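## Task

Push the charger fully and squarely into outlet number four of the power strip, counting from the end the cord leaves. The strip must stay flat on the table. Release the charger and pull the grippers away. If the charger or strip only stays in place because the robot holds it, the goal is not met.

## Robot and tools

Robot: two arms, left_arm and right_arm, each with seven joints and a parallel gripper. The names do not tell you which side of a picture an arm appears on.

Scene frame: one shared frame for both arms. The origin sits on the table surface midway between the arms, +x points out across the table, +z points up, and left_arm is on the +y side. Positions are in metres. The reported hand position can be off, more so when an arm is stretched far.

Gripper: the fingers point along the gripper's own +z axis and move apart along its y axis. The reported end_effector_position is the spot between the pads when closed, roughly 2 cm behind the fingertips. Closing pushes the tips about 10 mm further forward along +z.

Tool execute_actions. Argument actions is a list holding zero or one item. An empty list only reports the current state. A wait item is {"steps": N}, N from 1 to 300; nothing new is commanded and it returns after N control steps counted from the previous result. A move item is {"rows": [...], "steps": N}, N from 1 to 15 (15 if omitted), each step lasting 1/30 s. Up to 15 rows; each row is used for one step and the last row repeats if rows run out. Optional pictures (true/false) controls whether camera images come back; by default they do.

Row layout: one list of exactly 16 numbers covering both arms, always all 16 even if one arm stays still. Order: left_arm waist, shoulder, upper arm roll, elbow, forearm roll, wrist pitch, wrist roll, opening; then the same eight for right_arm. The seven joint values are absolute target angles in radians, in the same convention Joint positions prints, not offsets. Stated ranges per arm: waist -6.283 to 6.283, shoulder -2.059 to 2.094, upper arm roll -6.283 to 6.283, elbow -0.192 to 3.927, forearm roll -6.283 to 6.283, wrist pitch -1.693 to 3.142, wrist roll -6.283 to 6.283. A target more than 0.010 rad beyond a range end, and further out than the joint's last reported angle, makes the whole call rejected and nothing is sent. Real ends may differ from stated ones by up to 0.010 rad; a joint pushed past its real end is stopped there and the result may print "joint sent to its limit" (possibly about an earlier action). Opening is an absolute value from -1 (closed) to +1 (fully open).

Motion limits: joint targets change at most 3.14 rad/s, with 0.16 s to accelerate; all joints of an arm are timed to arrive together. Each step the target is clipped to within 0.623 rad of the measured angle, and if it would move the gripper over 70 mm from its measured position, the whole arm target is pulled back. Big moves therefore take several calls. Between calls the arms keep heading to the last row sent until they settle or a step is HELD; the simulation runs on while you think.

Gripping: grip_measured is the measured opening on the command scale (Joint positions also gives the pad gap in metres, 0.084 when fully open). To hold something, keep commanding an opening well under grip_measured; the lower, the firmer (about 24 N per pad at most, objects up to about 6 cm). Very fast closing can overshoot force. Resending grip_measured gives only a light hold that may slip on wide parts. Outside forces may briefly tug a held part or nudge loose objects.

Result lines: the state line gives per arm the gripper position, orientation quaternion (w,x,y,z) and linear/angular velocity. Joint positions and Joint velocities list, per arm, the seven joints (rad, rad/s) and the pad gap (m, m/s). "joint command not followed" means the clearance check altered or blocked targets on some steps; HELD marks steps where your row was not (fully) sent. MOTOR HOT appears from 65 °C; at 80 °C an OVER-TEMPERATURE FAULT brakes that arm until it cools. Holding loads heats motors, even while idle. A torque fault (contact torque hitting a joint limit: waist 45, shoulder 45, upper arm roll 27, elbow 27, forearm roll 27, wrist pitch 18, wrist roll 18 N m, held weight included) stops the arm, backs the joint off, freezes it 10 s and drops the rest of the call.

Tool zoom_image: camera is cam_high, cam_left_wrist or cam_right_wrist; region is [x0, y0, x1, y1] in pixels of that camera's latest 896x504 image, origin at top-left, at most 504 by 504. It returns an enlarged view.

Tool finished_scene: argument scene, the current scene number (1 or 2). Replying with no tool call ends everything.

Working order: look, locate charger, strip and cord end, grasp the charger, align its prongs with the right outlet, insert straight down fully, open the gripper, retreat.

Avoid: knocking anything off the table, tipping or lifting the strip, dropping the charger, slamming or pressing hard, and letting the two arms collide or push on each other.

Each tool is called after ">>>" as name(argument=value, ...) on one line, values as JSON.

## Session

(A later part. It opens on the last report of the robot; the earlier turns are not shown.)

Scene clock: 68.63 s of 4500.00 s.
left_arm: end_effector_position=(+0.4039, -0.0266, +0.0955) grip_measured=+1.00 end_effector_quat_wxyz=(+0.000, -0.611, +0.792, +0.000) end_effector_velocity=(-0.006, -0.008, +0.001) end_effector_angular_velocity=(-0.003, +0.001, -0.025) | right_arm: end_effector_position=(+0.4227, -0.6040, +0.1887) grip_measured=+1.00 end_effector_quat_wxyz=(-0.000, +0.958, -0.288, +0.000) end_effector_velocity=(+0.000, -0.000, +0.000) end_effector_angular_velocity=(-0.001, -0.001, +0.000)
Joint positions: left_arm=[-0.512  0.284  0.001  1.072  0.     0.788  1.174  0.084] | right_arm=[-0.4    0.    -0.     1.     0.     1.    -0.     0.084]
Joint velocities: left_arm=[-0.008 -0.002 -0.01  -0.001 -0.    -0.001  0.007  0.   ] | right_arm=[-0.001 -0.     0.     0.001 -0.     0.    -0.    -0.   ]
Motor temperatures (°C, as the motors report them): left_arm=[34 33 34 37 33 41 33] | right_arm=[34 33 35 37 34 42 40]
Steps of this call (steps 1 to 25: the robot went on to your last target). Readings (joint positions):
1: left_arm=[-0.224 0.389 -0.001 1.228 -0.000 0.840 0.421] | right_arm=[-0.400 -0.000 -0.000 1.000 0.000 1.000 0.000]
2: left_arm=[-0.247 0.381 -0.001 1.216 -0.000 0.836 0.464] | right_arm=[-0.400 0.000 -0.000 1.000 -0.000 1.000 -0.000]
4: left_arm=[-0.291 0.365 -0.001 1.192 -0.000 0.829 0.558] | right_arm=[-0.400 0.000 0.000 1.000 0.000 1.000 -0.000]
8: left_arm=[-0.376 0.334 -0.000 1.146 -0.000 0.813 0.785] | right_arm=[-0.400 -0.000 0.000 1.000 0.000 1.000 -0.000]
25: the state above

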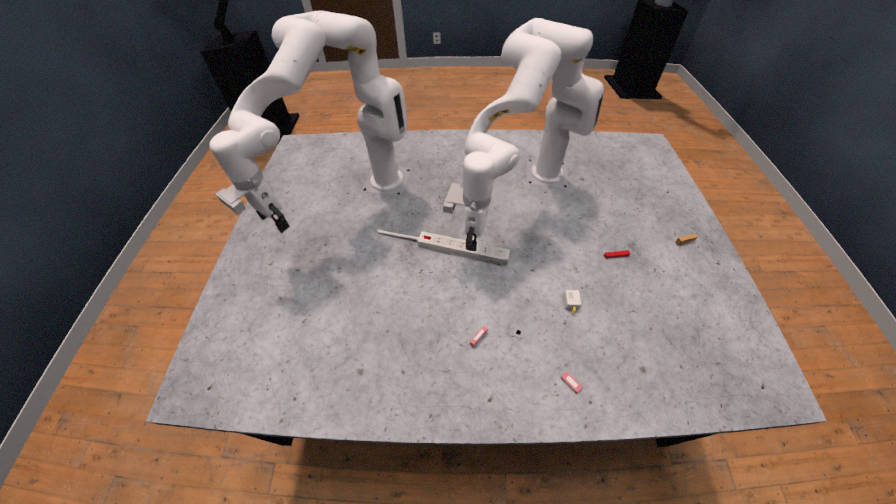

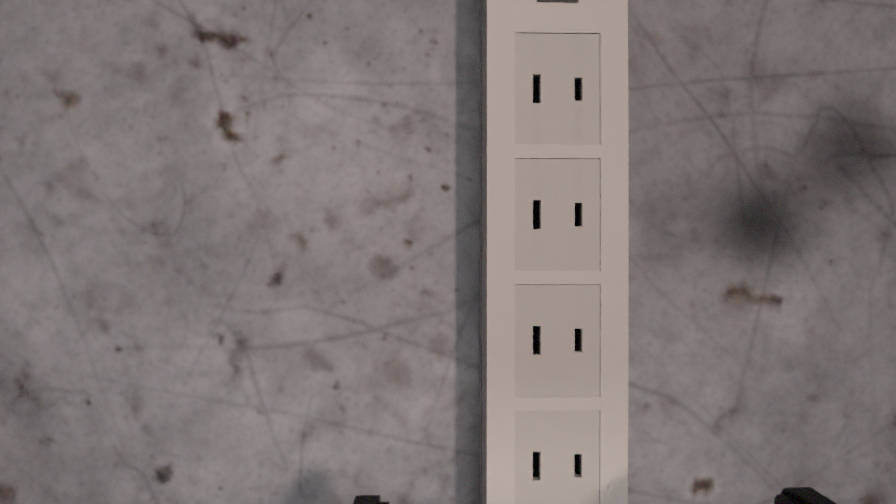

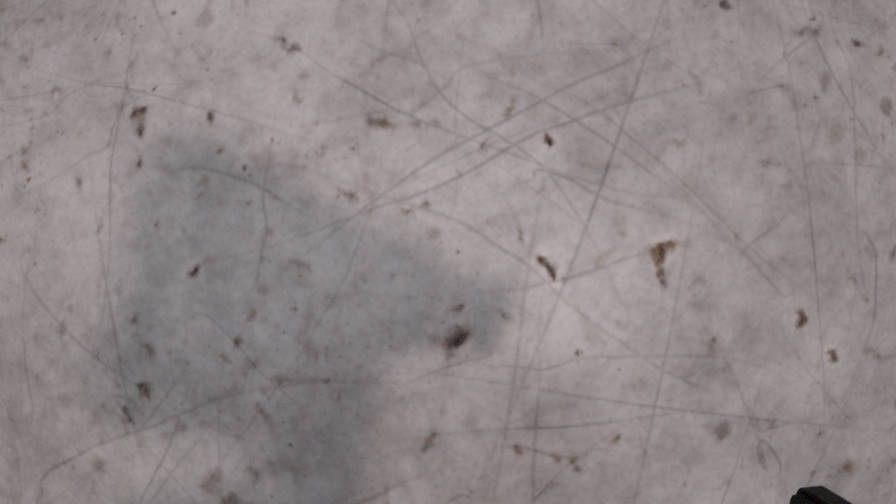

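>>> execute_actions(actions=[{"rows":[[-0.513,0.4166,0,1.0423,0,0.6257,1.175,1,-0.4,0,0,1,0,1,0,1]]}], pictures=false)

>>> execute_actions(actions=[{"rows":[[-0.513,0.4166,0,1.0423,0,0.6257,1.175,-0.4,-0.4,0,0,1,0,1,0,1]]}], pictures=false)

>>> execute_actions(actions=[{"rows":[[-0.513,0.4166,0,1.0423,0,0.6257,1.23,-0.4,-0.4,0,0,1,0,1,0,1],[-0.513,0.4166,0,1.0423,0,0.6257,1.28,-0.4,-0.4,0,0,1,0,1,0,1],[-0.513,0.4166,0,1.0423,0,0.6257,1.33,-0.4,-0.4,0,0,1,0,1,0,1],[-0.513,0.4166,0,1.0423,0,0.6257,1.38,-0.4,-0.4,0,0,1,0,1,0,1],[-0.513,0.4166,0,1.0423,0,0.6257,1.43,-0.4,-0.4,0,0,1,0,1,0,1],[-0.513,0.4166,0,1.0423,0,0.6257,1.48,-0.4,-0.4,0,0,1,0,1,0,1],[-0.513,0.4166,0,1.0423,0,0.6257,1.53,-0.4,-0.4,0,0,1,0,1,0,1],[-0.513,0.4166,0,1.0423,0,0.6257,1.571,-0.4,-0.4,0,0,1,0,1,0,1]]}], pictures=false)

>>> execute_actions(actions=[{"steps":15}])

>>> execute_actions(actions=[{"rows":[[-0.513,0.4166,0,1.0423,0,0.6257,1.571,1,-0.4,0,0,1,0,1,0,1]],"steps":10}], pictures=false)

>>> execute_actions(actions=[{"rows":[[-0.513,0.2,0,1.0722,0,0.8,1.571,1,-0.4,0,0,1,0,1,0,1]],"steps":12}], pictures=false)

>>> execute_actions(actions=[{"rows":[[0.1,0.3,0,0.6835,0,-0.5,0,1,-0.4,0,0,1,0,1,0,1]]}], pictures=false)

>>> execute_actions(actions=[{"steps":30}], pictures=false)

>>> execute_actions(actions=[{"rows":[[0.1,0.498,0,0.6835,0,-0.7745,0,1,-0.4,0,0,1,0,1,0,1]]}], pictures=false)

>>> execute_actions(actions=[{"rows":[[0.1,0.7414,0,0.7746,0,-0.927,0,1,-0.4,0,0,1,0,1,0,1]]}])

Scene clock: 90.73 s of 4500.00 s.
left_arm: end_effector_position=(+0.4043, -0.0283, +0.0317) grip_measured=+1.00 end_effector_quat_wxyz=(+0.000, -0.610, +0.793, -0.002) end_effector_velocity=(-0.005, +0.004, -0.008) end_effector_angular_velocity=(+0.009, +0.011, +0.001) | right_arm: end_effector_position=(+0.4227, -0.6040, +0.1887) grip_measured=+1.00 end_effector_quat_wxyz=(-0.000, +0.958, -0.288, +0.000) end_effector_velocity=(+0.000, -0.000, +0.000) end_effector_angular_velocity=(-0.000, -0.000, -0.000)
Joint positions: left_arm=[-0.513  0.414 -0.     1.044  0.     0.626  1.175  0.084] | right_arm=[-0.4   -0.     0.     1.    -0.     1.    -0.     0.084]
Joint velocities: left_arm=[ 0.     0.009  0.001 -0.012 -0.    -0.007 -0.    -0.   ] | right_arm=[ 0.     0.    -0.001  0.001  0.    -0.     0.    -0.   ]
Motor temperatures (°C, as the motors report them): left_arm=[34 34 34 38 33 41 33] | right_arm=[34 33 35 37 34 42 40]
Steps of this call (steps 1 to 30: the robot went on to your last target; steps 31 to 90: nothing new was sent; then 18.60 s passed at rest; steps 91 to 105: all 15 steps of this action). Readings (joint positions):
91: left_arm=[-0.513 0.284 -0.000 1.072 -0.000 0.788 1.175] | right_arm=[-0.400 -0.000 0.000 1.000 0.000 1.000 -0.000]
92: left_arm=[-0.513 0.287 -0.000 1.072 -0.000 0.783 1.175] | right_arm=[-0.400 0.000 -0.000 1.000 -0.000 1.000 -0.000]
94: left_arm=[-0.513 0.319 -0.000 1.069 0.000 0.734 1.175] | right_arm=[-0.400 0.000 0.000 1.000 -0.000 1.000 -0.000]
98: left_arm=[-0.513 0.408 0.000 1.038 -0.000 0.648 1.175] | right_arm=[-0.400 -0.000 -0.000 1.000 0.000 1.000 -0.000]
105: the state above

Scene clock: 91.23 s of 4500.00 s.
left_arm: end_effector_position=(+0.4034, -0.0276, +0.0303) grip_measured=-0.03 end_effector_quat_wxyz=(+0.000, -0.610, +0.793, -0.000) end_effector_velocity=(-0.000, +0.000, -0.000) end_effector_angular_velocity=(+0.000, +0.000, +0.000) | right_arm: end_effector_position=(+0.4227, -0.6040, +0.1887) grip_measured=+1.00 end_effector_quat_wxyz=(-0.000, +0.958, -0.288, +0.000) end_effector_velocity=(+0.000, +0.001, -0.001) end_effector_angular_velocity=(+0.001, +0.001, +0.002)
Joint positions: left_arm=[-0.513  0.416 -0.     1.043 -0.     0.626  1.175  0.043] | right_arm=[-0.4   -0.     0.     1.    -0.     1.     0.     0.084]
Joint velocities: left_arm=[-0.    -0.     0.    -0.001  0.    -0.     0.     0.   ] | right_arm=[ 0.001  0.001  0.001 -0.001  0.     0.    -0.     0.   ]
Motor temperatures (°C, as the motors report them): left_arm=[34 34 34 38 33 41 33] | right_arm=[34 33 35 37 34 42 40]
Steps of this call (steps 1 to 15: all 15 steps of this action). Readings (joint positions):
1: left_arm=[-0.513 0.415 -0.000 1.044 0.000 0.626 1.175] | right_arm=[-0.400 -0.000 0.000 1.000 0.000 1.000 -0.000]
2: left_arm=[-0.513 0.415 -0.000 1.043 0.000 0.626 1.175] | right_arm=[-0.400 -0.000 0.000 1.000 -0.000 1.000 0.000]
4: left_arm=[-0.513 0.416 -0.000 1.043 0.000 0.626 1.175] | right_arm=[-0.400 -0.000 -0.000 1.000 0.000 1.000 -0.000]
8: left_arm=[-0.513 0.416 -0.000 1.043 0.000 0.626 1.175] | right_arm=[-0.400 -0.000 0.000 1.000 0.000 1.000 -0.000]
15: the state above

Scene clock: 91.73 s of 4500.00 s.
left_arm: end_effector_position=(+0.4034, -0.0275, +0.0302) grip_measured=-0.03 end_effector_quat_wxyz=(+0.000, -0.448, +0.894, -0.000) end_effector_velocity=(+0.000, +0.000, -0.000) end_effector_angular_velocity=(-0.000, -0.000, -0.187) | right_arm: end_effector_position=(+0.4227, -0.6040, +0.1887) grip_measured=+1.00 end_effector_quat_wxyz=(-0.000, +0.958, -0.288, +0.000) end_effector_velocity=(+0.001, +0.000, +0.000) end_effector_angular_velocity=(-0.000, -0.000, +0.001)
Joint positions: left_arm=[-0.513  0.416 -0.     1.043  0.     0.626  1.557  0.043] | right_arm=[-0.4    0.    -0.     1.    -0.     1.     0.     0.084]
Joint velocities: left_arm=[ 0.     0.     0.001  0.    -0.001 -0.     0.188 -0.   ] | right_arm=[ 0.001  0.     0.     0.001 -0.    -0.    -0.     0.   ]
Motor temperatures (°C, as the motors report them): left_arm=[34 34 34 38 33 41 33] | right_arm=[34 33 35 37 34 42 40]
Steps of this call (steps 1 to 15: all 15 steps of this action). Readings (joint positions):
1: left_arm=[-0.513 0.416 -0.000 1.043 -0.000 0.626 1.175] | right_arm=[-0.400 -0.000 0.000 1.000 -0.000 1.000 0.000]
2: left_arm=[-0.513 0.416 -0.000 1.043 -0.000 0.626 1.181] | right_arm=[-0.400 -0.000 0.000 1.000 -0.000 1.000 -0.000]
4: left_arm=[-0.513 0.416 0.000 1.043 -0.000 0.625 1.217] | right_arm=[-0.400 0.000 0.000 1.000 0.000 1.000 -0.000]
8: left_arm=[-0.513 0.416 0.000 1.043 -0.000 0.626 1.362] | right_arm=[-0.400 0.000 0.000 1.000 -0.000 1.000 -0.000]
15: the state above

Scene clock: 92.23 s of 4500.00 s.
left_arm: end_effector_position=(+0.4034, -0.0275, +0.0301) grip_measured=-0.03 end_effector_quat_wxyz=(+0.000, -0.442, +0.897, -0.000) end_effector_velocity=(+0.001, -0.000, +0.001) end_effector_angular_velocity=(-0.001, -0.002, -0.001) | right_arm: end_effector_position=(+0.4227, -0.6040, +0.1887) grip_measured=+1.00 end_effector_quat_wxyz=(-0.000, +0.958, -0.288, +0.000) end_effector_velocity=(+0.000, +0.000, -0.000) end_effector_angular_velocity=(+0.000, +0.000, +0.000)
Joint positions: left_arm=[-0.513  0.416  0.     1.042 -0.     0.626  1.571  0.043] | right_arm=[-0.4   -0.     0.     1.     0.     1.    -0.     0.084]
Joint velocities: left_arm=[-0.    -0.001  0.     0.001  0.    -0.     0.001 -0.   ] | right_arm=[ 0.001 -0.    -0.    -0.001  0.    -0.     0.     0.   ]
Motor temperatures (°C, as the motors report them): left_arm=[34 34 34 38 33 41 33] | right_arm=[34 33 35 37 34 42 40]
Steps of this call (steps 1 to 15: the robot went on to your last target). Readings (joint positions):
1: left_arm=[-0.513 0.416 0.000 1.043 0.000 0.626 1.562] | right_arm=[-0.400 0.000 -0.000 1.000 0.000 1.000 0.000]
2: left_arm=[-0.513 0.416 0.000 1.043 -0.000 0.626 1.565] | right_arm=[-0.400 -0.000 0.000 1.000 0.000 1.000 0.000]
4: left_arm=[-0.513 0.416 0.000 1.043 -0.000 0.626 1.569] | right_arm=[-0.400 0.000 0.000 1.000 0.000 1.000 -0.000]
8: left_arm=[-0.513 0.416 0.000 1.043 -0.000 0.626 1.570] | right_arm=[-0.400 -0.000 0.000 1.000 -0.000 1.000 0.000]
15: the state above

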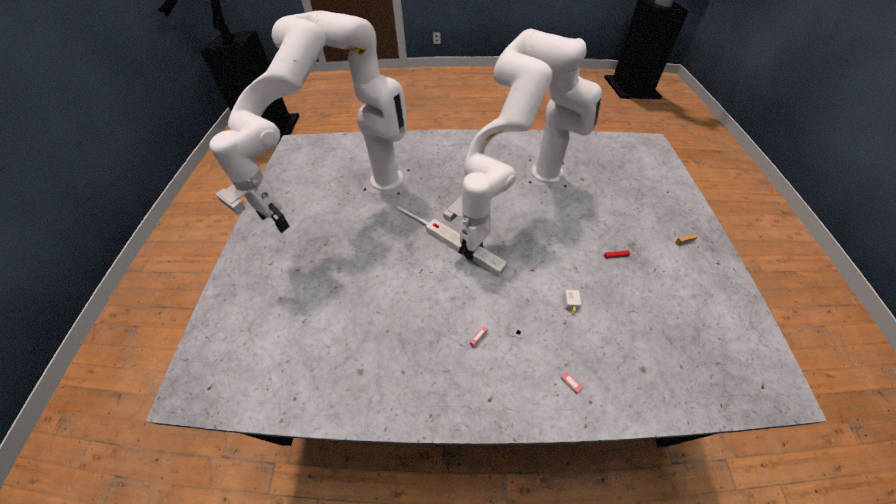

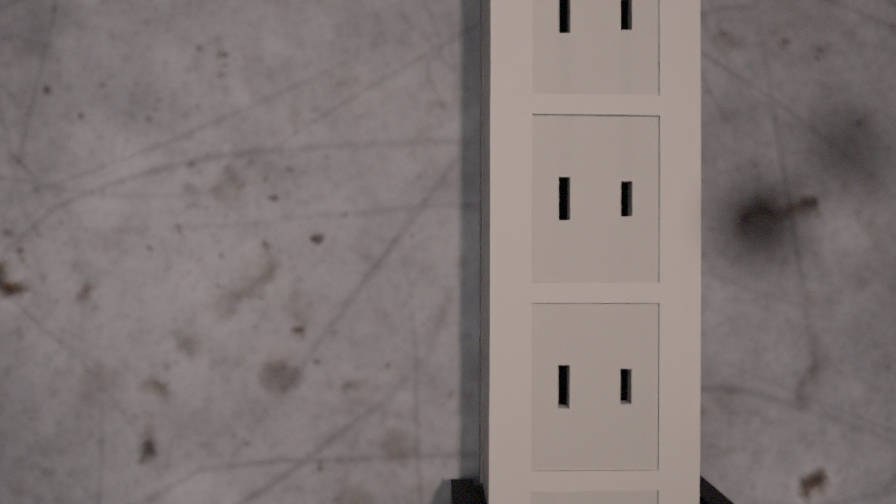

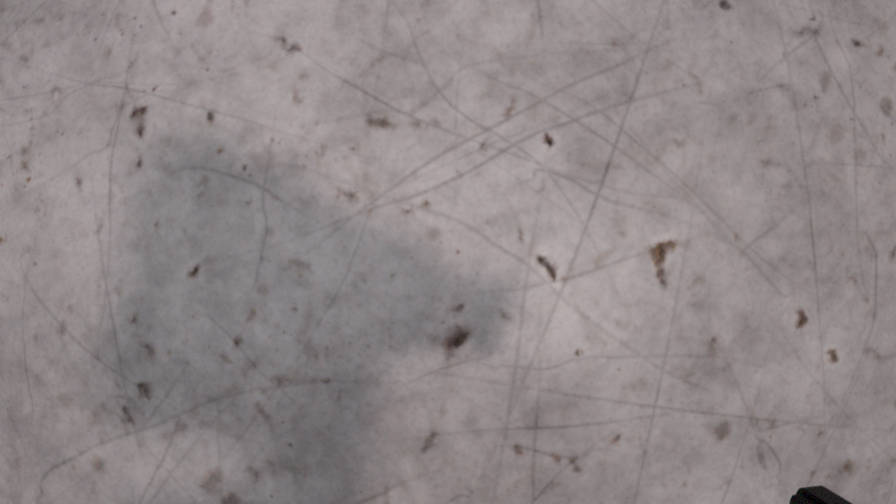

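Scene clock: 92.57 s of 4500.00 s.
left_arm: end_effector_position=(+0.4030, -0.0272, +0.0297) grip_measured=+1.00 end_effector_quat_wxyz=(-0.000, -0.442, +0.897, +0.000) end_effector_velocity=(+0.002, -0.001, +0.002) end_effector_angular_velocity=(-0.004, -0.005, +0.001) | right_arm: end_effector_position=(+0.4227, -0.6040, +0.1887) grip_measured=+1.00 end_effector_quat_wxyz=(-0.000, +0.958, -0.288, +0.000) end_effector_velocity=(-0.000, +0.000, -0.000) end_effector_angular_velocity=(+0.000, -0.000, -0.003)
Joint positions: left_arm=[-0.513  0.417 -0.     1.042  0.     0.626  1.571  0.084] | right_arm=[-0.4   -0.     0.     1.    -0.     1.     0.     0.084]
Joint velocities: left_arm=[ 0.    -0.003  0.     0.003 -0.    -0.001 -0.     0.002] | right_arm=[ 0.    -0.    -0.    -0.     0.001 -0.     0.003  0.   ]
Motor temperatures (°C, as the motors report them): left_arm=[34 34 34 38 33 41 33] | right_arm=[34 33 35 37 34 42 40]
Steps of this call (steps 1 to 10: all 10 steps of this action). Readings (joint positions):
1: left_arm=[-0.513 0.416 0.000 1.042 -0.000 0.626 1.571] | right_arm=[-0.400 0.000 0.000 1.000 -0.000 1.000 0.000]
2: left_arm=[-0.513 0.417 0.000 1.042 0.000 0.626 1.571] | right_arm=[-0.400 -0.000 0.000 1.000 0.000 1.000 0.000]
4: left_arm=[-0.513 0.418 -0.000 1.041 0.000 0.626 1.571] | right_arm=[-0.400 -0.000 -0.000 1.000 0.000 1.000 0.000]
8: left_arm=[-0.513 0.417 -0.000 1.042 0.000 0.626 1.571] | right_arm=[-0.400 0.000 -0.000 1.000 0.000 1.000 0.000]
10: the state above

Scene clock: 92.97 s of 4500.00 s.
left_arm: end_effector_position=(+0.4126, -0.0347, +0.1356) grip_measured=+1.00 end_effector_quat_wxyz=(+0.017, -0.442, +0.896, -0.034) end_effector_velocity=(-0.024, +0.020, +0.026) end_effector_angular_velocity=(+0.039, +0.050, +0.002) | right_arm: end_effector_position=(+0.4227, -0.6040, +0.1887) grip_measured=+1.00 end_effector_quat_wxyz=(-0.000, +0.958, -0.288, +0.000) end_effector_velocity=(-0.000, -0.000, -0.001) end_effector_angular_velocity=(+0.001, +0.001, -0.001)
Joint positions: left_arm=[-0.513  0.207 -0.     1.074  0.     0.79   1.571  0.084] | right_arm=[-0.4    0.    -0.     1.    -0.     1.     0.     0.084]
Joint velocities: left_arm=[ 0.001 -0.099  0.002 -0.03  -0.     0.132 -0.    -0.   ] | right_arm=[-0.001  0.001 -0.    -0.     0.001  0.    -0.    -0.   ]
Motor temperatures (°C, as the motors report them): left_arm=[34 34 34 38 33 41 33] | right_arm=[34 33 35 37 34 42 40]
Steps of this call (steps 1 to 12: all 12 steps of this action). Readings (joint positions):
1: left_arm=[-0.513 0.417 -0.000 1.042 0.000 0.626 1.571] | right_arm=[-0.400 0.000 -0.000 1.000 0.000 1.000 -0.000]
2: left_arm=[-0.513 0.413 0.000 1.042 0.000 0.631 1.571] | right_arm=[-0.400 -0.000 0.000 1.000 -0.000 1.000 -0.000]
4: left_arm=[-0.513 0.375 0.000 1.042 0.000 0.668 1.571] | right_arm=[-0.400 -0.000 0.000 1.000 0.000 1.000 0.000]
8: left_arm=[-0.513 0.257 -0.000 1.069 0.000 0.750 1.571] | right_arm=[-0.400 -0.000 -0.000 1.000 0.000 1.000 0.000]
12: the state above

Scene clock: 93.47 s of 4500.00 s.
left_arm: end_effector_position=(+0.4871, +0.1077, +0.0742) grip_measured=+1.00 end_effector_quat_wxyz=(-0.044, +0.722, -0.684, +0.100) end_effector_velocity=(+0.179, +0.326, -0.069) end_effector_angular_velocity=(-0.490, -0.565, +1.937) | right_arm: end_effector_position=(+0.4227, -0.6040, +0.1887) grip_measured=+1.00 end_effector_quat_wxyz=(-0.000, +0.958, -0.288, +0.000) end_effector_velocity=(-0.001, -0.001, +0.001) end_effector_angular_velocity=(-0.001, -0.001, -0.003)
Joint positions: left_arm=[-0.202  0.255  0.001  0.873 -0.     0.401  1.174  0.084] | right_arm=[-0.4    0.    -0.     1.     0.     1.     0.     0.084]
Joint velocities: left_arm=[ 0.716  0.108 -0.002 -0.448 -0.    -1.253 -1.253 -0.   ] | right_arm=[-0.002 -0.002 -0.001 -0.    -0.001 -0.     0.001 -0.   ]
Motor temperatures (°C, as the motors report them): left_arm=[34 34 34 38 33 41 33] | right_arm=[34 33 35 37 34 42 40]
Steps of this call (steps 1 to 15: all 15 steps of this action). Readings (joint positions):
1: left_arm=[-0.513 0.204 -0.000 1.072 0.000 0.794 1.571] | right_arm=[-0.400 0.000 -0.000 1.000 -0.000 1.000 0.000]
2: left_arm=[-0.510 0.204 -0.001 1.069 -0.000 0.792 1.566] | right_arm=[-0.400 -0.000 0.000 1.000 -0.000 1.000 0.000]
4: left_arm=[-0.476 0.209 -0.008 1.048 -0.000 0.752 1.525] | right_arm=[-0.400 0.000 0.000 1.000 0.000 1.000 0.000]
8: left_arm=[-0.370 0.229 0.002 0.980 -0.000 0.644 1.417] | right_arm=[-0.400 -0.000 -0.000 1.000 0.000 1.000 -0.000]
15: the state above

Scene clock: 94.47 s of 4500.00 s.
left_arm: end_effector_position=(+0.5808, +0.2562, +0.1420) grip_measured=+1.00 end_effector_quat_wxyz=(+0.009, +0.904, -0.019, +0.427) end_effector_velocity=(-0.000, +0.002, -0.000) end_effector_angular_velocity=(-0.003, -0.000, +0.006) | right_arm: end_effector_position=(+0.4227, -0.6040, +0.1887) grip_measured=+1.00 end_effector_quat_wxyz=(-0.000, +0.958, -0.288, +0.000) end_effector_velocity=(-0.000, -0.000, +0.000) end_effector_angular_velocity=(-0.001, +0.000, +0.001)
Joint positions: left_arm=[ 0.1    0.3   -0.     0.684  0.    -0.5    0.     0.084] | right_arm=[-0.4   -0.    -0.     1.     0.     1.     0.     0.084]
Joint velocities: left_arm=[ 0.002  0.     0.001 -0.002  0.    -0.002 -0.004  0.   ] | right_arm=[ 0.    -0.    -0.     0.    -0.001 -0.    -0.    -0.   ]
Motor temperatures (°C, as the motors report them): left_arm=[34 34 34 38 33 41 33] | right_arm=[34 33 35 37 34 42 40]
Steps of this call (steps 1 to 30: the robot went on to your last target). Readings (joint positions):
1: left_arm=[-0.178 0.258 0.001 0.858 -0.000 0.357 1.131] | right_arm=[-0.400 0.000 0.000 1.000 -0.000 1.000 -0.000]
2: left_arm=[-0.155 0.262 0.001 0.844 -0.000 0.311 1.084] | right_arm=[-0.400 -0.000 0.000 1.000 0.000 1.000 -0.000]
4: left_arm=[-0.108 0.269 0.001 0.814 -0.000 0.210 0.983] | right_arm=[-0.400 -0.000 0.000 1.000 -0.000 1.000 -0.000]
8: left_arm=[-0.025 0.281 0.001 0.762 -0.000 -0.028 0.744] | right_arm=[-0.400 0.000 -0.000 1.000 0.000 1.000 -0.000]
30: the state above

Scene clock: 94.97 s of 4500.00 s.
left_arm: end_effector_position=(+0.5771, +0.2566, +0.0964) grip_measured=+1.00 end_effector_quat_wxyz=(+0.010, +0.886, -0.019, +0.462) end_effector_velocity=(+0.001, +0.000, +0.002) end_effector_angular_velocity=(-0.001, -0.019, +0.000) | right_arm: end_effector_position=(+0.4227, -0.6040, +0.1887) grip_measured=+1.00 end_effector_quat_wxyz=(-0.000, +0.958, -0.288, +0.000) end_effector_velocity=(-0.000, -0.001, +0.000) end_effector_angular_velocity=(-0.001, -0.001, +0.001)
Joint positions: left_arm=[ 0.1    0.496 -0.     0.684  0.    -0.773  0.     0.084] | right_arm=[-0.4    0.     0.     1.     0.     1.    -0.     0.084]
Joint velocities: left_arm=[ 0.     0.007  0.     0.001 -0.    -0.025 -0.     0.   ] | right_arm=[-0.001 -0.    -0.     0.001 -0.     0.    -0.002 -0.   ]
Motor temperatures (°C, as the motors report them): left_arm=[34 34 34 38 33 41 33] | right_arm=[34 33 35 37 34 42 40]
Steps of this call (steps 1 to 15: all 15 steps of this action). Readings (joint positions):
1: left_arm=[0.100 0.300 -0.000 0.684 0.000 -0.500 0.000] | right_arm=[-0.400 0.000 -0.000 1.000 0.000 1.000 0.000]
2: left_arm=[0.100 0.303 -0.000 0.684 0.000 -0.506 0.000] | right_arm=[-0.400 0.000 0.000 1.000 0.000 1.000 0.000]
4: left_arm=[0.100 0.335 -0.000 0.687 0.000 -0.558 0.000] | right_arm=[-0.400 -0.000 0.000 1.000 0.000 1.000 0.000]
8: left_arm=[0.100 0.467 0.000 0.680 -0.000 -0.723 0.000] | right_arm=[-0.400 0.000 -0.000 1.000 0.000 1.000 0.000]
15: the state above

Scene clock: 95.47 s of 4500.00 s.
left_arm: end_effector_position=(+0.5772, +0.2566, +0.0275) grip_measured=+1.00 end_effector_quat_wxyz=(+0.010, +0.886, -0.019, +0.463) end_effector_velocity=(+0.002, +0.000, -0.000) end_effector_angular_velocity=(-0.000, -0.010, +0.000) | right_arm: end_effector_position=(+0.4227, -0.6040, +0.1887) grip_measured=+1.00 end_effector_quat_wxyz=(-0.000, +0.958, -0.288, +0.000) end_effector_velocity=(+0.000, -0.000, +0.001) end_effector_angular_velocity=(-0.000, -0.001, -0.002)
Joint positions: left_arm=[ 0.1    0.739 -0.     0.775  0.    -0.926  0.     0.084] | right_arm=[-0.4   -0.     0.     1.    -0.     1.    -0.     0.084]
Joint velocities: left_arm=[ 0.     0.01   0.     0.007 -0.    -0.013 -0.     0.   ] | right_arm=[-0.001 -0.001 -0.     0.001  0.001  0.     0.     0.   ]
Motor temperatures (°C, as the motors report them): left_arm=[34 34 34 38 33 41 33] | right_arm=[34 33 35 37 34 42 40]
Steps of this call (steps 1 to 15: all 15 steps of this action). Readings (joint positions):
1: left_arm=[0.100 0.496 -0.000 0.684 0.000 -0.774 0.000] | right_arm=[-0.400 -0.000 0.000 1.000 0.000 1.000 -0.000]
2: left_arm=[0.100 0.500 -0.000 0.686 0.000 -0.778 0.000] | right_arm=[-0.400 -0.000 -0.000 1.000 -0.000 1.000 -0.000]
4: left_arm=[0.100 0.546 -0.000 0.707 0.000 -0.811 0.000] | right_arm=[-0.400 0.000 0.000 1.000 0.000 1.000 -0.000]
8: left_arm=[0.100 0.708 0.000 0.757 -0.000 -0.900 -0.000] | right_arm=[-0.400 -0.000 0.000 1.000 -0.000 1.000 0.000]
15: the state above

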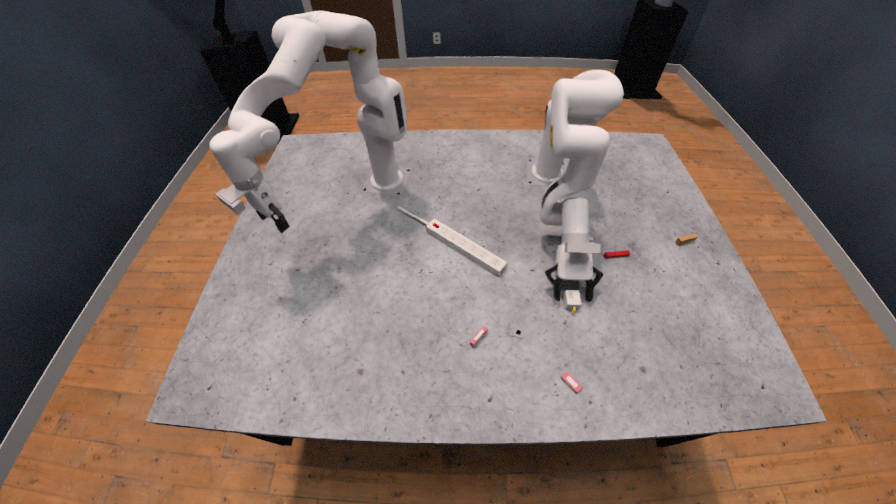

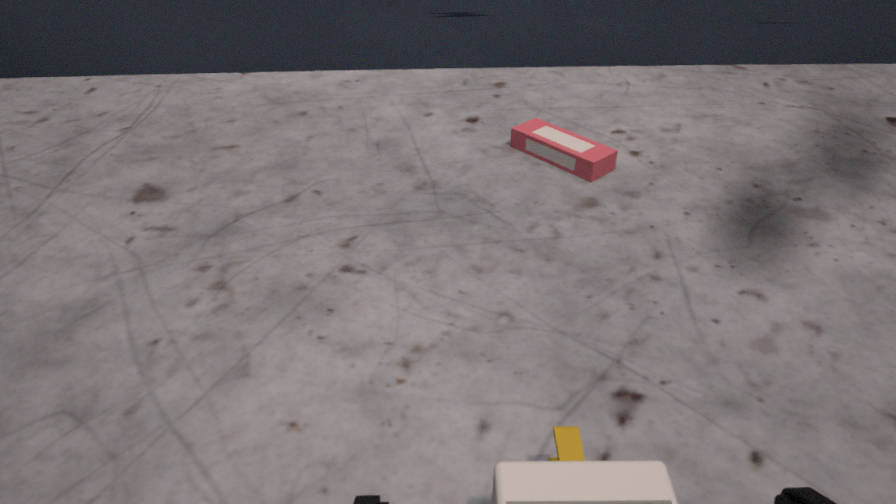

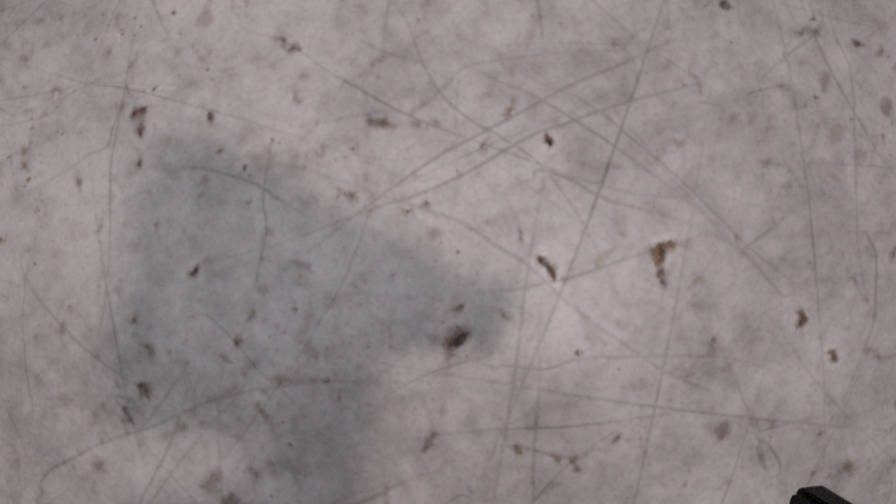

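>>> execute_actions(actions=[{"rows":[[0.1,0.7414,0,0.7746,0,-0.927,0,-1,-0.4,0,0,1,0,1,0,1]]}], pictures=false)

>>> execute_actions(actions=[{"rows":[[0.1,0.3,0,0.6835,0,-0.6,0,-1,-0.4,0,0,1,0,1,0,1]]}], pictures=false)

>>> execute_actions(actions=[{"rows":[[-0.513,0.5,0,1.94,0,1.7068,0,-1,-0.4,0,0,1,0,1,0,1]]}], pictures=false)

>>> execute_actions(actions=[{"steps":40}], pictures=false)

>>> execute_actions(actions=[{"rows":[[-0.517,0.8447,0,1.9407,0,1.7068,0,-1,-0.4,0,0,1,0,1,0,1]]}], pictures=false)

>>> execute_actions(actions=[{"steps":25}])

Scene clock: 105.97 s of 4500.00 s.
left_arm: end_effector_position=(+0.5765, +0.2567, +0.0261) grip_measured=-0.10 end_effector_quat_wxyz=(+0.010, +0.887, -0.019, +0.462) end_effector_velocity=(+0.000, -0.000, +0.000) end_effector_angular_velocity=(-0.000, -0.001, -0.000) | right_arm: end_effector_position=(+0.4227, -0.6040, +0.1887) grip_measured=+1.00 end_effector_quat_wxyz=(-0.000, +0.958, -0.288, +0.000) end_effector_velocity=(-0.000, -0.001, +0.000) end_effector_angular_velocity=(-0.000, -0.000, -0.003)
Joint positions: left_arm=[ 0.1    0.741 -0.     0.775  0.    -0.927  0.     0.04 ] | right_arm=[-0.4    0.     0.     1.     0.     1.     0.     0.084]
Joint velocities: left_arm=[ 0.     0.    -0.     0.     0.    -0.001 -0.     0.   ] | right_arm=[-0.002  0.001 -0.     0.001 -0.    -0.     0.001 -0.   ]
Motor temperatures (°C, as the motors report them): left_arm=[34 34 34 37 33 41 33] | right_arm=[34 33 35 37 34 42 40]
Steps of this call (steps 1 to 15: the robot went on to your last target; steps 16 to 90: nothing new was sent; then 7.00 s passed at rest; steps 91 to 105: all 15 steps of this action). Readings (joint positions):
91: left_arm=[0.100 0.741 0.000 0.775 0.000 -0.927 0.000] | right_arm=[-0.400 0.000 -0.000 1.000 -0.000 1.000 0.000]
92: left_arm=[0.100 0.741 -0.000 0.775 -0.000 -0.927 -0.000] | right_arm=[-0.400 -0.000 0.000 1.000 -0.000 1.000 0.000]
94: left_arm=[0.100 0.741 -0.000 0.775 0.000 -0.927 -0.000] | right_arm=[-0.400 -0.000 0.000 1.000 -0.000 1.000 -0.000]
98: left_arm=[0.100 0.741 -0.000 0.775 0.000 -0.927 0.000] | right_arm=[-0.400 -0.000 0.000 1.000 0.000 1.000 -0.000]
105: the state above

Scene clock: 106.47 s of 4500.00 s.
left_arm: end_effector_position=(+0.5916, +0.2560, +0.1649) grip_measured=-0.10 end_effector_quat_wxyz=(+0.010, +0.880, -0.018, +0.475) end_effector_velocity=(-0.019, +0.001, +0.049) end_effector_angular_velocity=(+0.002, +0.052, +0.000) | right_arm: end_effector_position=(+0.4227, -0.6040, +0.1887) grip_measured=+1.00 end_effector_quat_wxyz=(-0.000, +0.958, -0.288, +0.000) end_effector_velocity=(+0.000, +0.000, +0.000) end_effector_angular_velocity=(-0.000, -0.000, -0.001)
Joint positions: left_arm=[ 0.1    0.314 -0.     0.69   0.    -0.615  0.     0.04 ] | right_arm=[-0.4   -0.    -0.     1.     0.     1.    -0.     0.084]
Joint velocities: left_arm=[-0.    -0.226  0.001 -0.073  0.     0.205 -0.     0.   ] | right_arm=[ 0.    -0.     0.     0.     0.     0.     0.001 -0.   ]
Motor temperatures (°C, as the motors report them): left_arm=[34 34 34 37 33 41 33] | right_arm=[34 33 35 37 34 42 40]
Steps of this call (steps 1 to 15: all 15 steps of this action). Readings (joint positions):
1: left_arm=[0.100 0.741 -0.000 0.775 0.000 -0.927 0.000] | right_arm=[-0.400 -0.000 0.000 1.000 0.000 1.000 -0.000]
2: left_arm=[0.100 0.737 0.000 0.773 0.000 -0.923 -0.000] | right_arm=[-0.400 0.000 -0.000 1.000 0.000 1.000 0.000]
4: left_arm=[0.100 0.694 0.000 0.759 -0.000 -0.884 -0.000] | right_arm=[-0.400 -0.000 0.000 1.000 0.000 1.000 0.000]
8: left_arm=[0.100 0.522 -0.000 0.732 0.000 -0.766 0.000] | right_arm=[-0.400 0.000 -0.000 1.000 -0.000 1.000 -0.000]
15: the state above

Scene clock: 106.97 s of 4500.00 s.
left_arm: end_effector_position=(+0.6361, +0.0813, +0.1842) grip_measured=-0.10 end_effector_quat_wxyz=(+0.066, +0.891, -0.137, +0.429) end_effector_velocity=(+0.071, -0.384, +0.109) end_effector_angular_velocity=(+0.049, +0.157, -0.519) | right_arm: end_effector_position=(+0.4227, -0.6040, +0.1887) grip_measured=+1.00 end_effector_quat_wxyz=(-0.000, +0.958, -0.288, +0.000) end_effector_velocity=(+0.000, +0.000, -0.000) end_effector_angular_velocity=(+0.001, +0.001, -0.000)
Joint positions: left_arm=[-0.162  0.393 -0.     1.005  0.    -0.285  0.     0.04 ] | right_arm=[-0.4    0.    -0.     1.     0.     1.    -0.     0.084]
Joint velocities: left_arm=[-0.52   0.162  0.001  0.834 -0.     0.836  0.    -0.   ] | right_arm=[0.    0.001 0.001 0.    0.    0.    0.001 0.   ]
Motor temperatures (°C, as the motors report them): left_arm=[34 34 34 37 33 41 33] | right_arm=[34 33 35 37 34 42 40]
Steps of this call (steps 1 to 15: all 15 steps of this action). Readings (joint positions):
1: left_arm=[0.100 0.309 -0.000 0.687 0.000 -0.609 0.000] | right_arm=[-0.400 0.000 -0.000 1.000 0.000 1.000 -0.000]
2: left_arm=[0.096 0.308 0.001 0.689 -0.000 -0.601 -0.000] | right_arm=[-0.400 -0.000 0.000 1.000 -0.000 1.000 0.000]
4: left_arm=[0.061 0.323 0.007 0.726 -0.001 -0.561 -0.000] | right_arm=[-0.400 0.000 0.000 1.000 -0.000 1.000 -0.000]
8: left_arm=[-0.031 0.351 -0.001 0.823 0.000 -0.467 0.000] | right_arm=[-0.400 -0.000 0.000 1.000 0.000 1.000 0.000]
15: the state above

Scene clock: 108.30 s of 4500.00 s.
left_arm: end_effector_position=(+0.4370, -0.0530, +0.2681) grip_measured=-0.10 end_effector_quat_wxyz=(-0.040, +0.940, -0.319, -0.117) end_effector_velocity=(-0.055, +0.040, +0.008) end_effector_angular_velocity=(+0.157, +0.202, -0.005) | right_arm: end_effector_position=(+0.4227, -0.6040, +0.1887) grip_measured=+1.00 end_effector_quat_wxyz=(-0.000, +0.958, -0.288, +0.000) end_effector_velocity=(+0.000, +0.000, +0.000) end_effector_angular_velocity=(-0.000, -0.001, +0.002)
Joint positions: left_arm=[-0.512  0.5   -0.     1.938 -0.     1.686 -0.     0.04 ] | right_arm=[-0.4   -0.     0.     1.    -0.     1.    -0.     0.084]
Joint velocities: left_arm=[-0.006 -0.     0.002  0.03   0.     0.286 -0.     0.   ] | right_arm=[ 0.001 -0.     0.     0.     0.     0.    -0.001  0.   ]
Motor temperatures (°C, as the motors report them): left_arm=[34 34 34 37 33 41 33] | right_arm=[34 33 35 37 34 42 40]
Steps of this call (steps 1 to 40: the robot went on to your last target). Readings (joint positions):
1: left_arm=[-0.180 0.398 -0.000 1.033 0.000 -0.257 0.000] | right_arm=[-0.400 -0.000 -0.000 1.000 0.000 1.000 0.000]
2: left_arm=[-0.196 0.403 -0.000 1.062 0.000 -0.228 0.000] | right_arm=[-0.400 -0.000 0.000 1.000 -0.000 1.000 0.000]
4: left_arm=[-0.228 0.413 -0.000 1.122 0.000 -0.168 0.000] | right_arm=[-0.400 -0.000 0.000 1.000 0.000 1.000 -0.000]
8: left_arm=[-0.286 0.431 -0.001 1.248 0.000 -0.041 0.000] | right_arm=[-0.400 -0.000 -0.000 1.000 0.000 1.000 -0.000]
40: the state above

Scene clock: 108.80 s of 4500.00 s.
left_arm: end_effector_position=(+0.4107, -0.0354, +0.1002) grip_measured=-0.10 end_effector_quat_wxyz=(-0.093, +0.907, -0.310, -0.271) end_effector_velocity=(-0.091, +0.066, -0.284) end_effector_angular_velocity=(+0.369, +0.478, -0.007) | right_arm: end_effector_position=(+0.4227, -0.6040, +0.1887) grip_measured=+1.00 end_effector_quat_wxyz=(-0.000, +0.958, -0.288, +0.000) end_effector_velocity=(-0.000, -0.001, -0.000) end_effector_angular_velocity=(+0.000, +0.000, -0.002)
Joint positions: left_arm=[-0.517  0.813  0.     1.938 -0.     1.706  0.     0.04 ] | right_arm=[-0.4    0.     0.     1.     0.     1.    -0.     0.084]
Joint velocities: left_arm=[-0.007  0.52  -0.    -0.061 -0.001  0.022  0.    -0.   ] | right_arm=[-0.002  0.     0.    -0.    -0.     0.     0.001 -0.   ]
Motor temperatures (°C, as the motors report them): left_arm=[34 34 34 37 33 41 33] | right_arm=[34 33 35 37 34 42 40]
Steps of this call (steps 1 to 15: all 15 steps of this action). Readings (joint positions):
1: left_arm=[-0.513 0.500 0.000 1.939 -0.000 1.693 -0.000] | right_arm=[-0.400 0.000 -0.000 1.000 -0.000 1.000 -0.000]
2: left_arm=[-0.513 0.503 0.000 1.941 0.000 1.697 -0.000] | right_arm=[-0.400 -0.000 -0.000 1.000 0.000 1.000 -0.000]
4: left_arm=[-0.513 0.538 0.000 1.948 0.000 1.698 -0.000] | right_arm=[-0.400 -0.000 -0.000 1.000 0.000 1.000 0.000]
8: left_arm=[-0.514 0.649 0.000 1.937 0.000 1.701 0.000] | right_arm=[-0.400 -0.000 0.000 1.000 0.000 1.000 -0.000]
15: the state above

Scene clock: 109.63 s of 4500.00 s.
left_arm: end_effector_position=(+0.4068, -0.0327, +0.0851) grip_measured=-0.10 end_effector_quat_wxyz=(-0.097, +0.902, -0.309, -0.284) end_effector_velocity=(+0.000, -0.000, -0.000) end_effector_angular_velocity=(-0.001, -0.000, -0.000) | right_arm: end_effector_position=(+0.4227, -0.6040, +0.1887) grip_measured=+1.00 end_effector_quat_wxyz=(-0.000, +0.958, -0.288, +0.000) end_effector_velocity=(+0.000, +0.000, -0.000) end_effector_angular_velocity=(+0.000, +0.000, +0.000)
Joint positions: left_arm=[-0.517  0.845  0.     1.941  0.     1.707 -0.     0.04 ] | right_arm=[-0.4   -0.     0.     1.    -0.     1.     0.     0.084]
Joint velocities: left_arm=[ 0.     0.001 -0.     0.002 -0.     0.     0.    -0.   ] | right_arm=[ 0.001  0.001  0.     0.001  0.    -0.     0.001  0.   ]
Motor temperatures (°C, as the motors report them): left_arm=[34 34 34 37 33 41 33] | right_arm=[34 33 35 37 34 42 40]
Steps of this call (steps 1 to 25: the robot went on to your last target). Readings (joint positions):
1: left_arm=[-0.517 0.828 0.000 1.936 -0.000 1.706 0.000] | right_arm=[-0.400 0.000 0.000 1.000 0.000 1.000 -0.000]
2: left_arm=[-0.517 0.837 0.000 1.935 -0.000 1.707 0.000] | right_arm=[-0.400 0.000 -0.000 1.000 0.000 1.000 0.000]
4: left_arm=[-0.517 0.842 0.000 1.939 -0.000 1.707 0.000] | right_arm=[-0.400 0.000 0.000 1.000 -0.000 1.000 0.000]
8: left_arm=[-0.517 0.841 -0.000 1.943 0.000 1.707 -0.000] | right_arm=[-0.400 -0.000 -0.000 1.000 0.000 1.000 -0.000]
25: the state above

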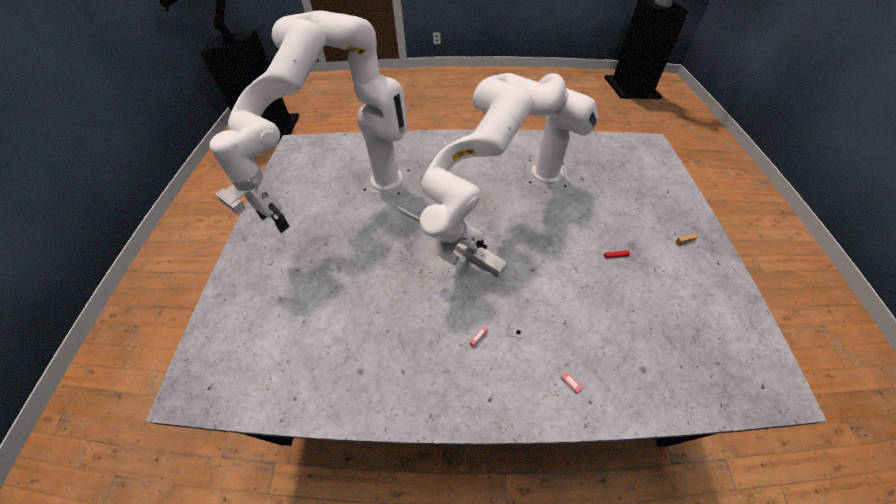

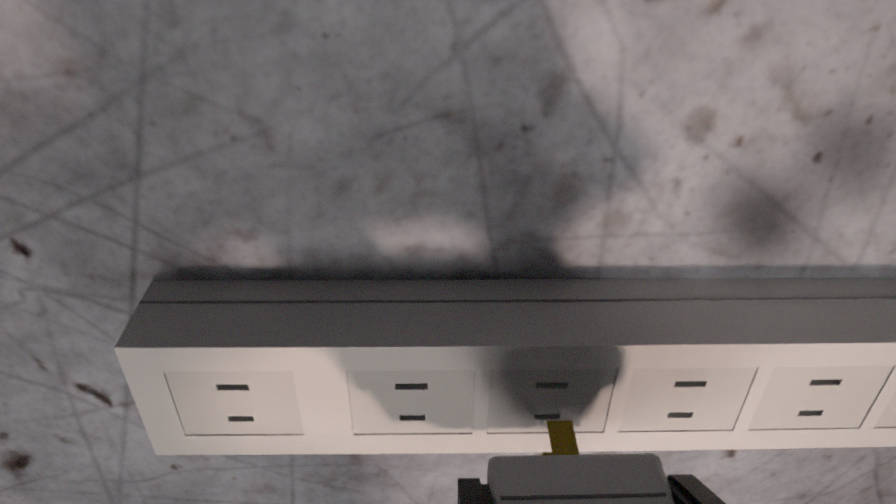

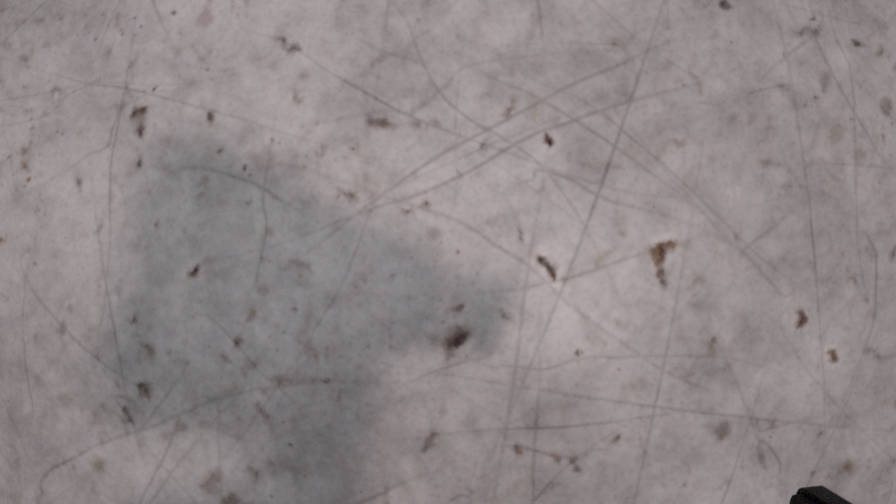

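>>> execute_actions(actions=[{"rows":[[-0.517,0.8567,0,1.9323,0,1.6864,0,-1,-0.4,0,0,1,0,1,0,1]]}])

>>> zoom_image(camera="cam_left_wrist", region=[470,340,670,504])

Scene clock: 123.13 s of 4500.00 s.
left_arm: end_effector_position=(+0.4069, -0.0328, +0.0753) grip_measured=-0.10 end_effector_quat_wxyz=(-0.097, +0.903, -0.309, -0.284) end_effector_velocity=(-0.001, +0.001, -0.003) end_effector_angular_velocity=(+0.004, +0.005, -0.000) | right_arm: end_effector_position=(+0.4227, -0.6040, +0.1887) grip_measured=+1.00 end_effector_quat_wxyz=(-0.000, +0.958, -0.288, +0.000) end_effector_velocity=(+0.000, +0.000, +0.001) end_effector_angular_velocity=(-0.001, -0.001, +0.001)
Joint positions: left_arm=[-0.517  0.856 -0.     1.933  0.     1.686 -0.     0.04 ] | right_arm=[-0.4   -0.     0.     1.    -0.     1.    -0.     0.084]
Joint velocities: left_arm=[ 0.     0.003 -0.    -0.004 -0.    -0.     0.    -0.   ] | right_arm=[ 0.002 -0.001 -0.     0.    -0.001 -0.     0.001 -0.   ]
Motor temperatures (°C, as the motors report them): left_arm=[34 35 34 38 33 41 33] | right_arm=[34 33 35 37 34 42 40]
Steps of this call (steps 1 to 15: the robot went on to your last target; steps 16 to 90: nothing new was sent; then 10.00 s passed at rest; steps 91 to 105: all 15 steps of this action). Readings (joint positions):
91: left_arm=[-0.517 0.845 -0.000 1.941 -0.000 1.707 -0.000] | right_arm=[-0.400 -0.000 0.000 1.000 -0.000 1.000 -0.000]
92: left_arm=[-0.517 0.846 -0.000 1.940 0.000 1.704 -0.000] | right_arm=[-0.400 0.000 -0.000 1.000 0.000 1.000 -0.000]
94: left_arm=[-0.517 0.850 -0.000 1.937 0.000 1.695 -0.000] | right_arm=[-0.400 -0.000 -0.000 1.000 0.000 1.000 -0.000]
98: left_arm=[-0.517 0.857 0.000 1.932 -0.000 1.688 0.000] | right_arm=[-0.400 -0.000 0.000 1.000 -0.000 1.000 0.000]
105: the state above

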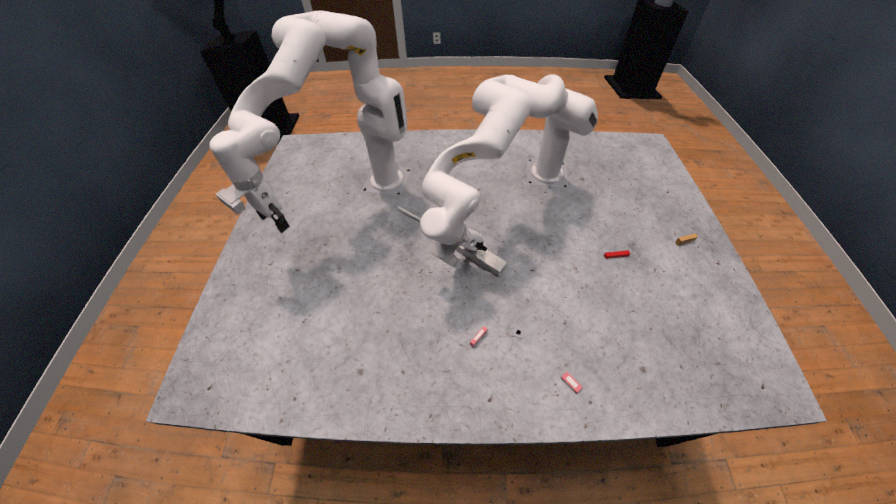

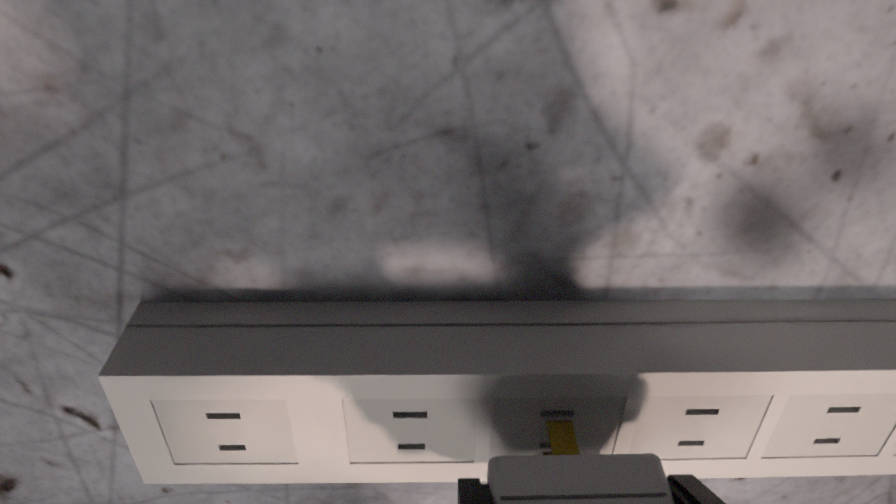

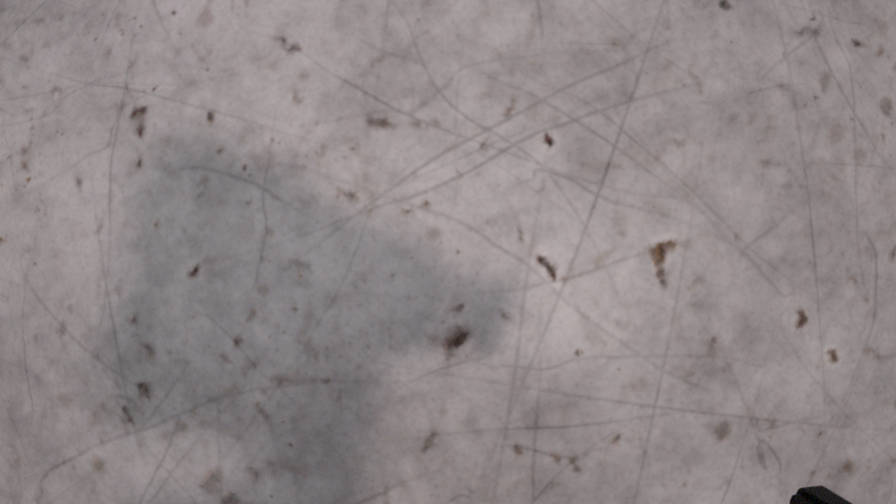

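Region (470, 340, 670, 504) of cam_left_wrist's 896x504 image, scaled by 2.520, with more detail than that image has; it fills the top 413 rows of this view, and the rest is white.

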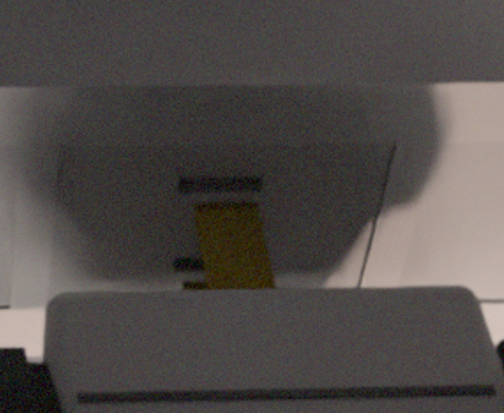

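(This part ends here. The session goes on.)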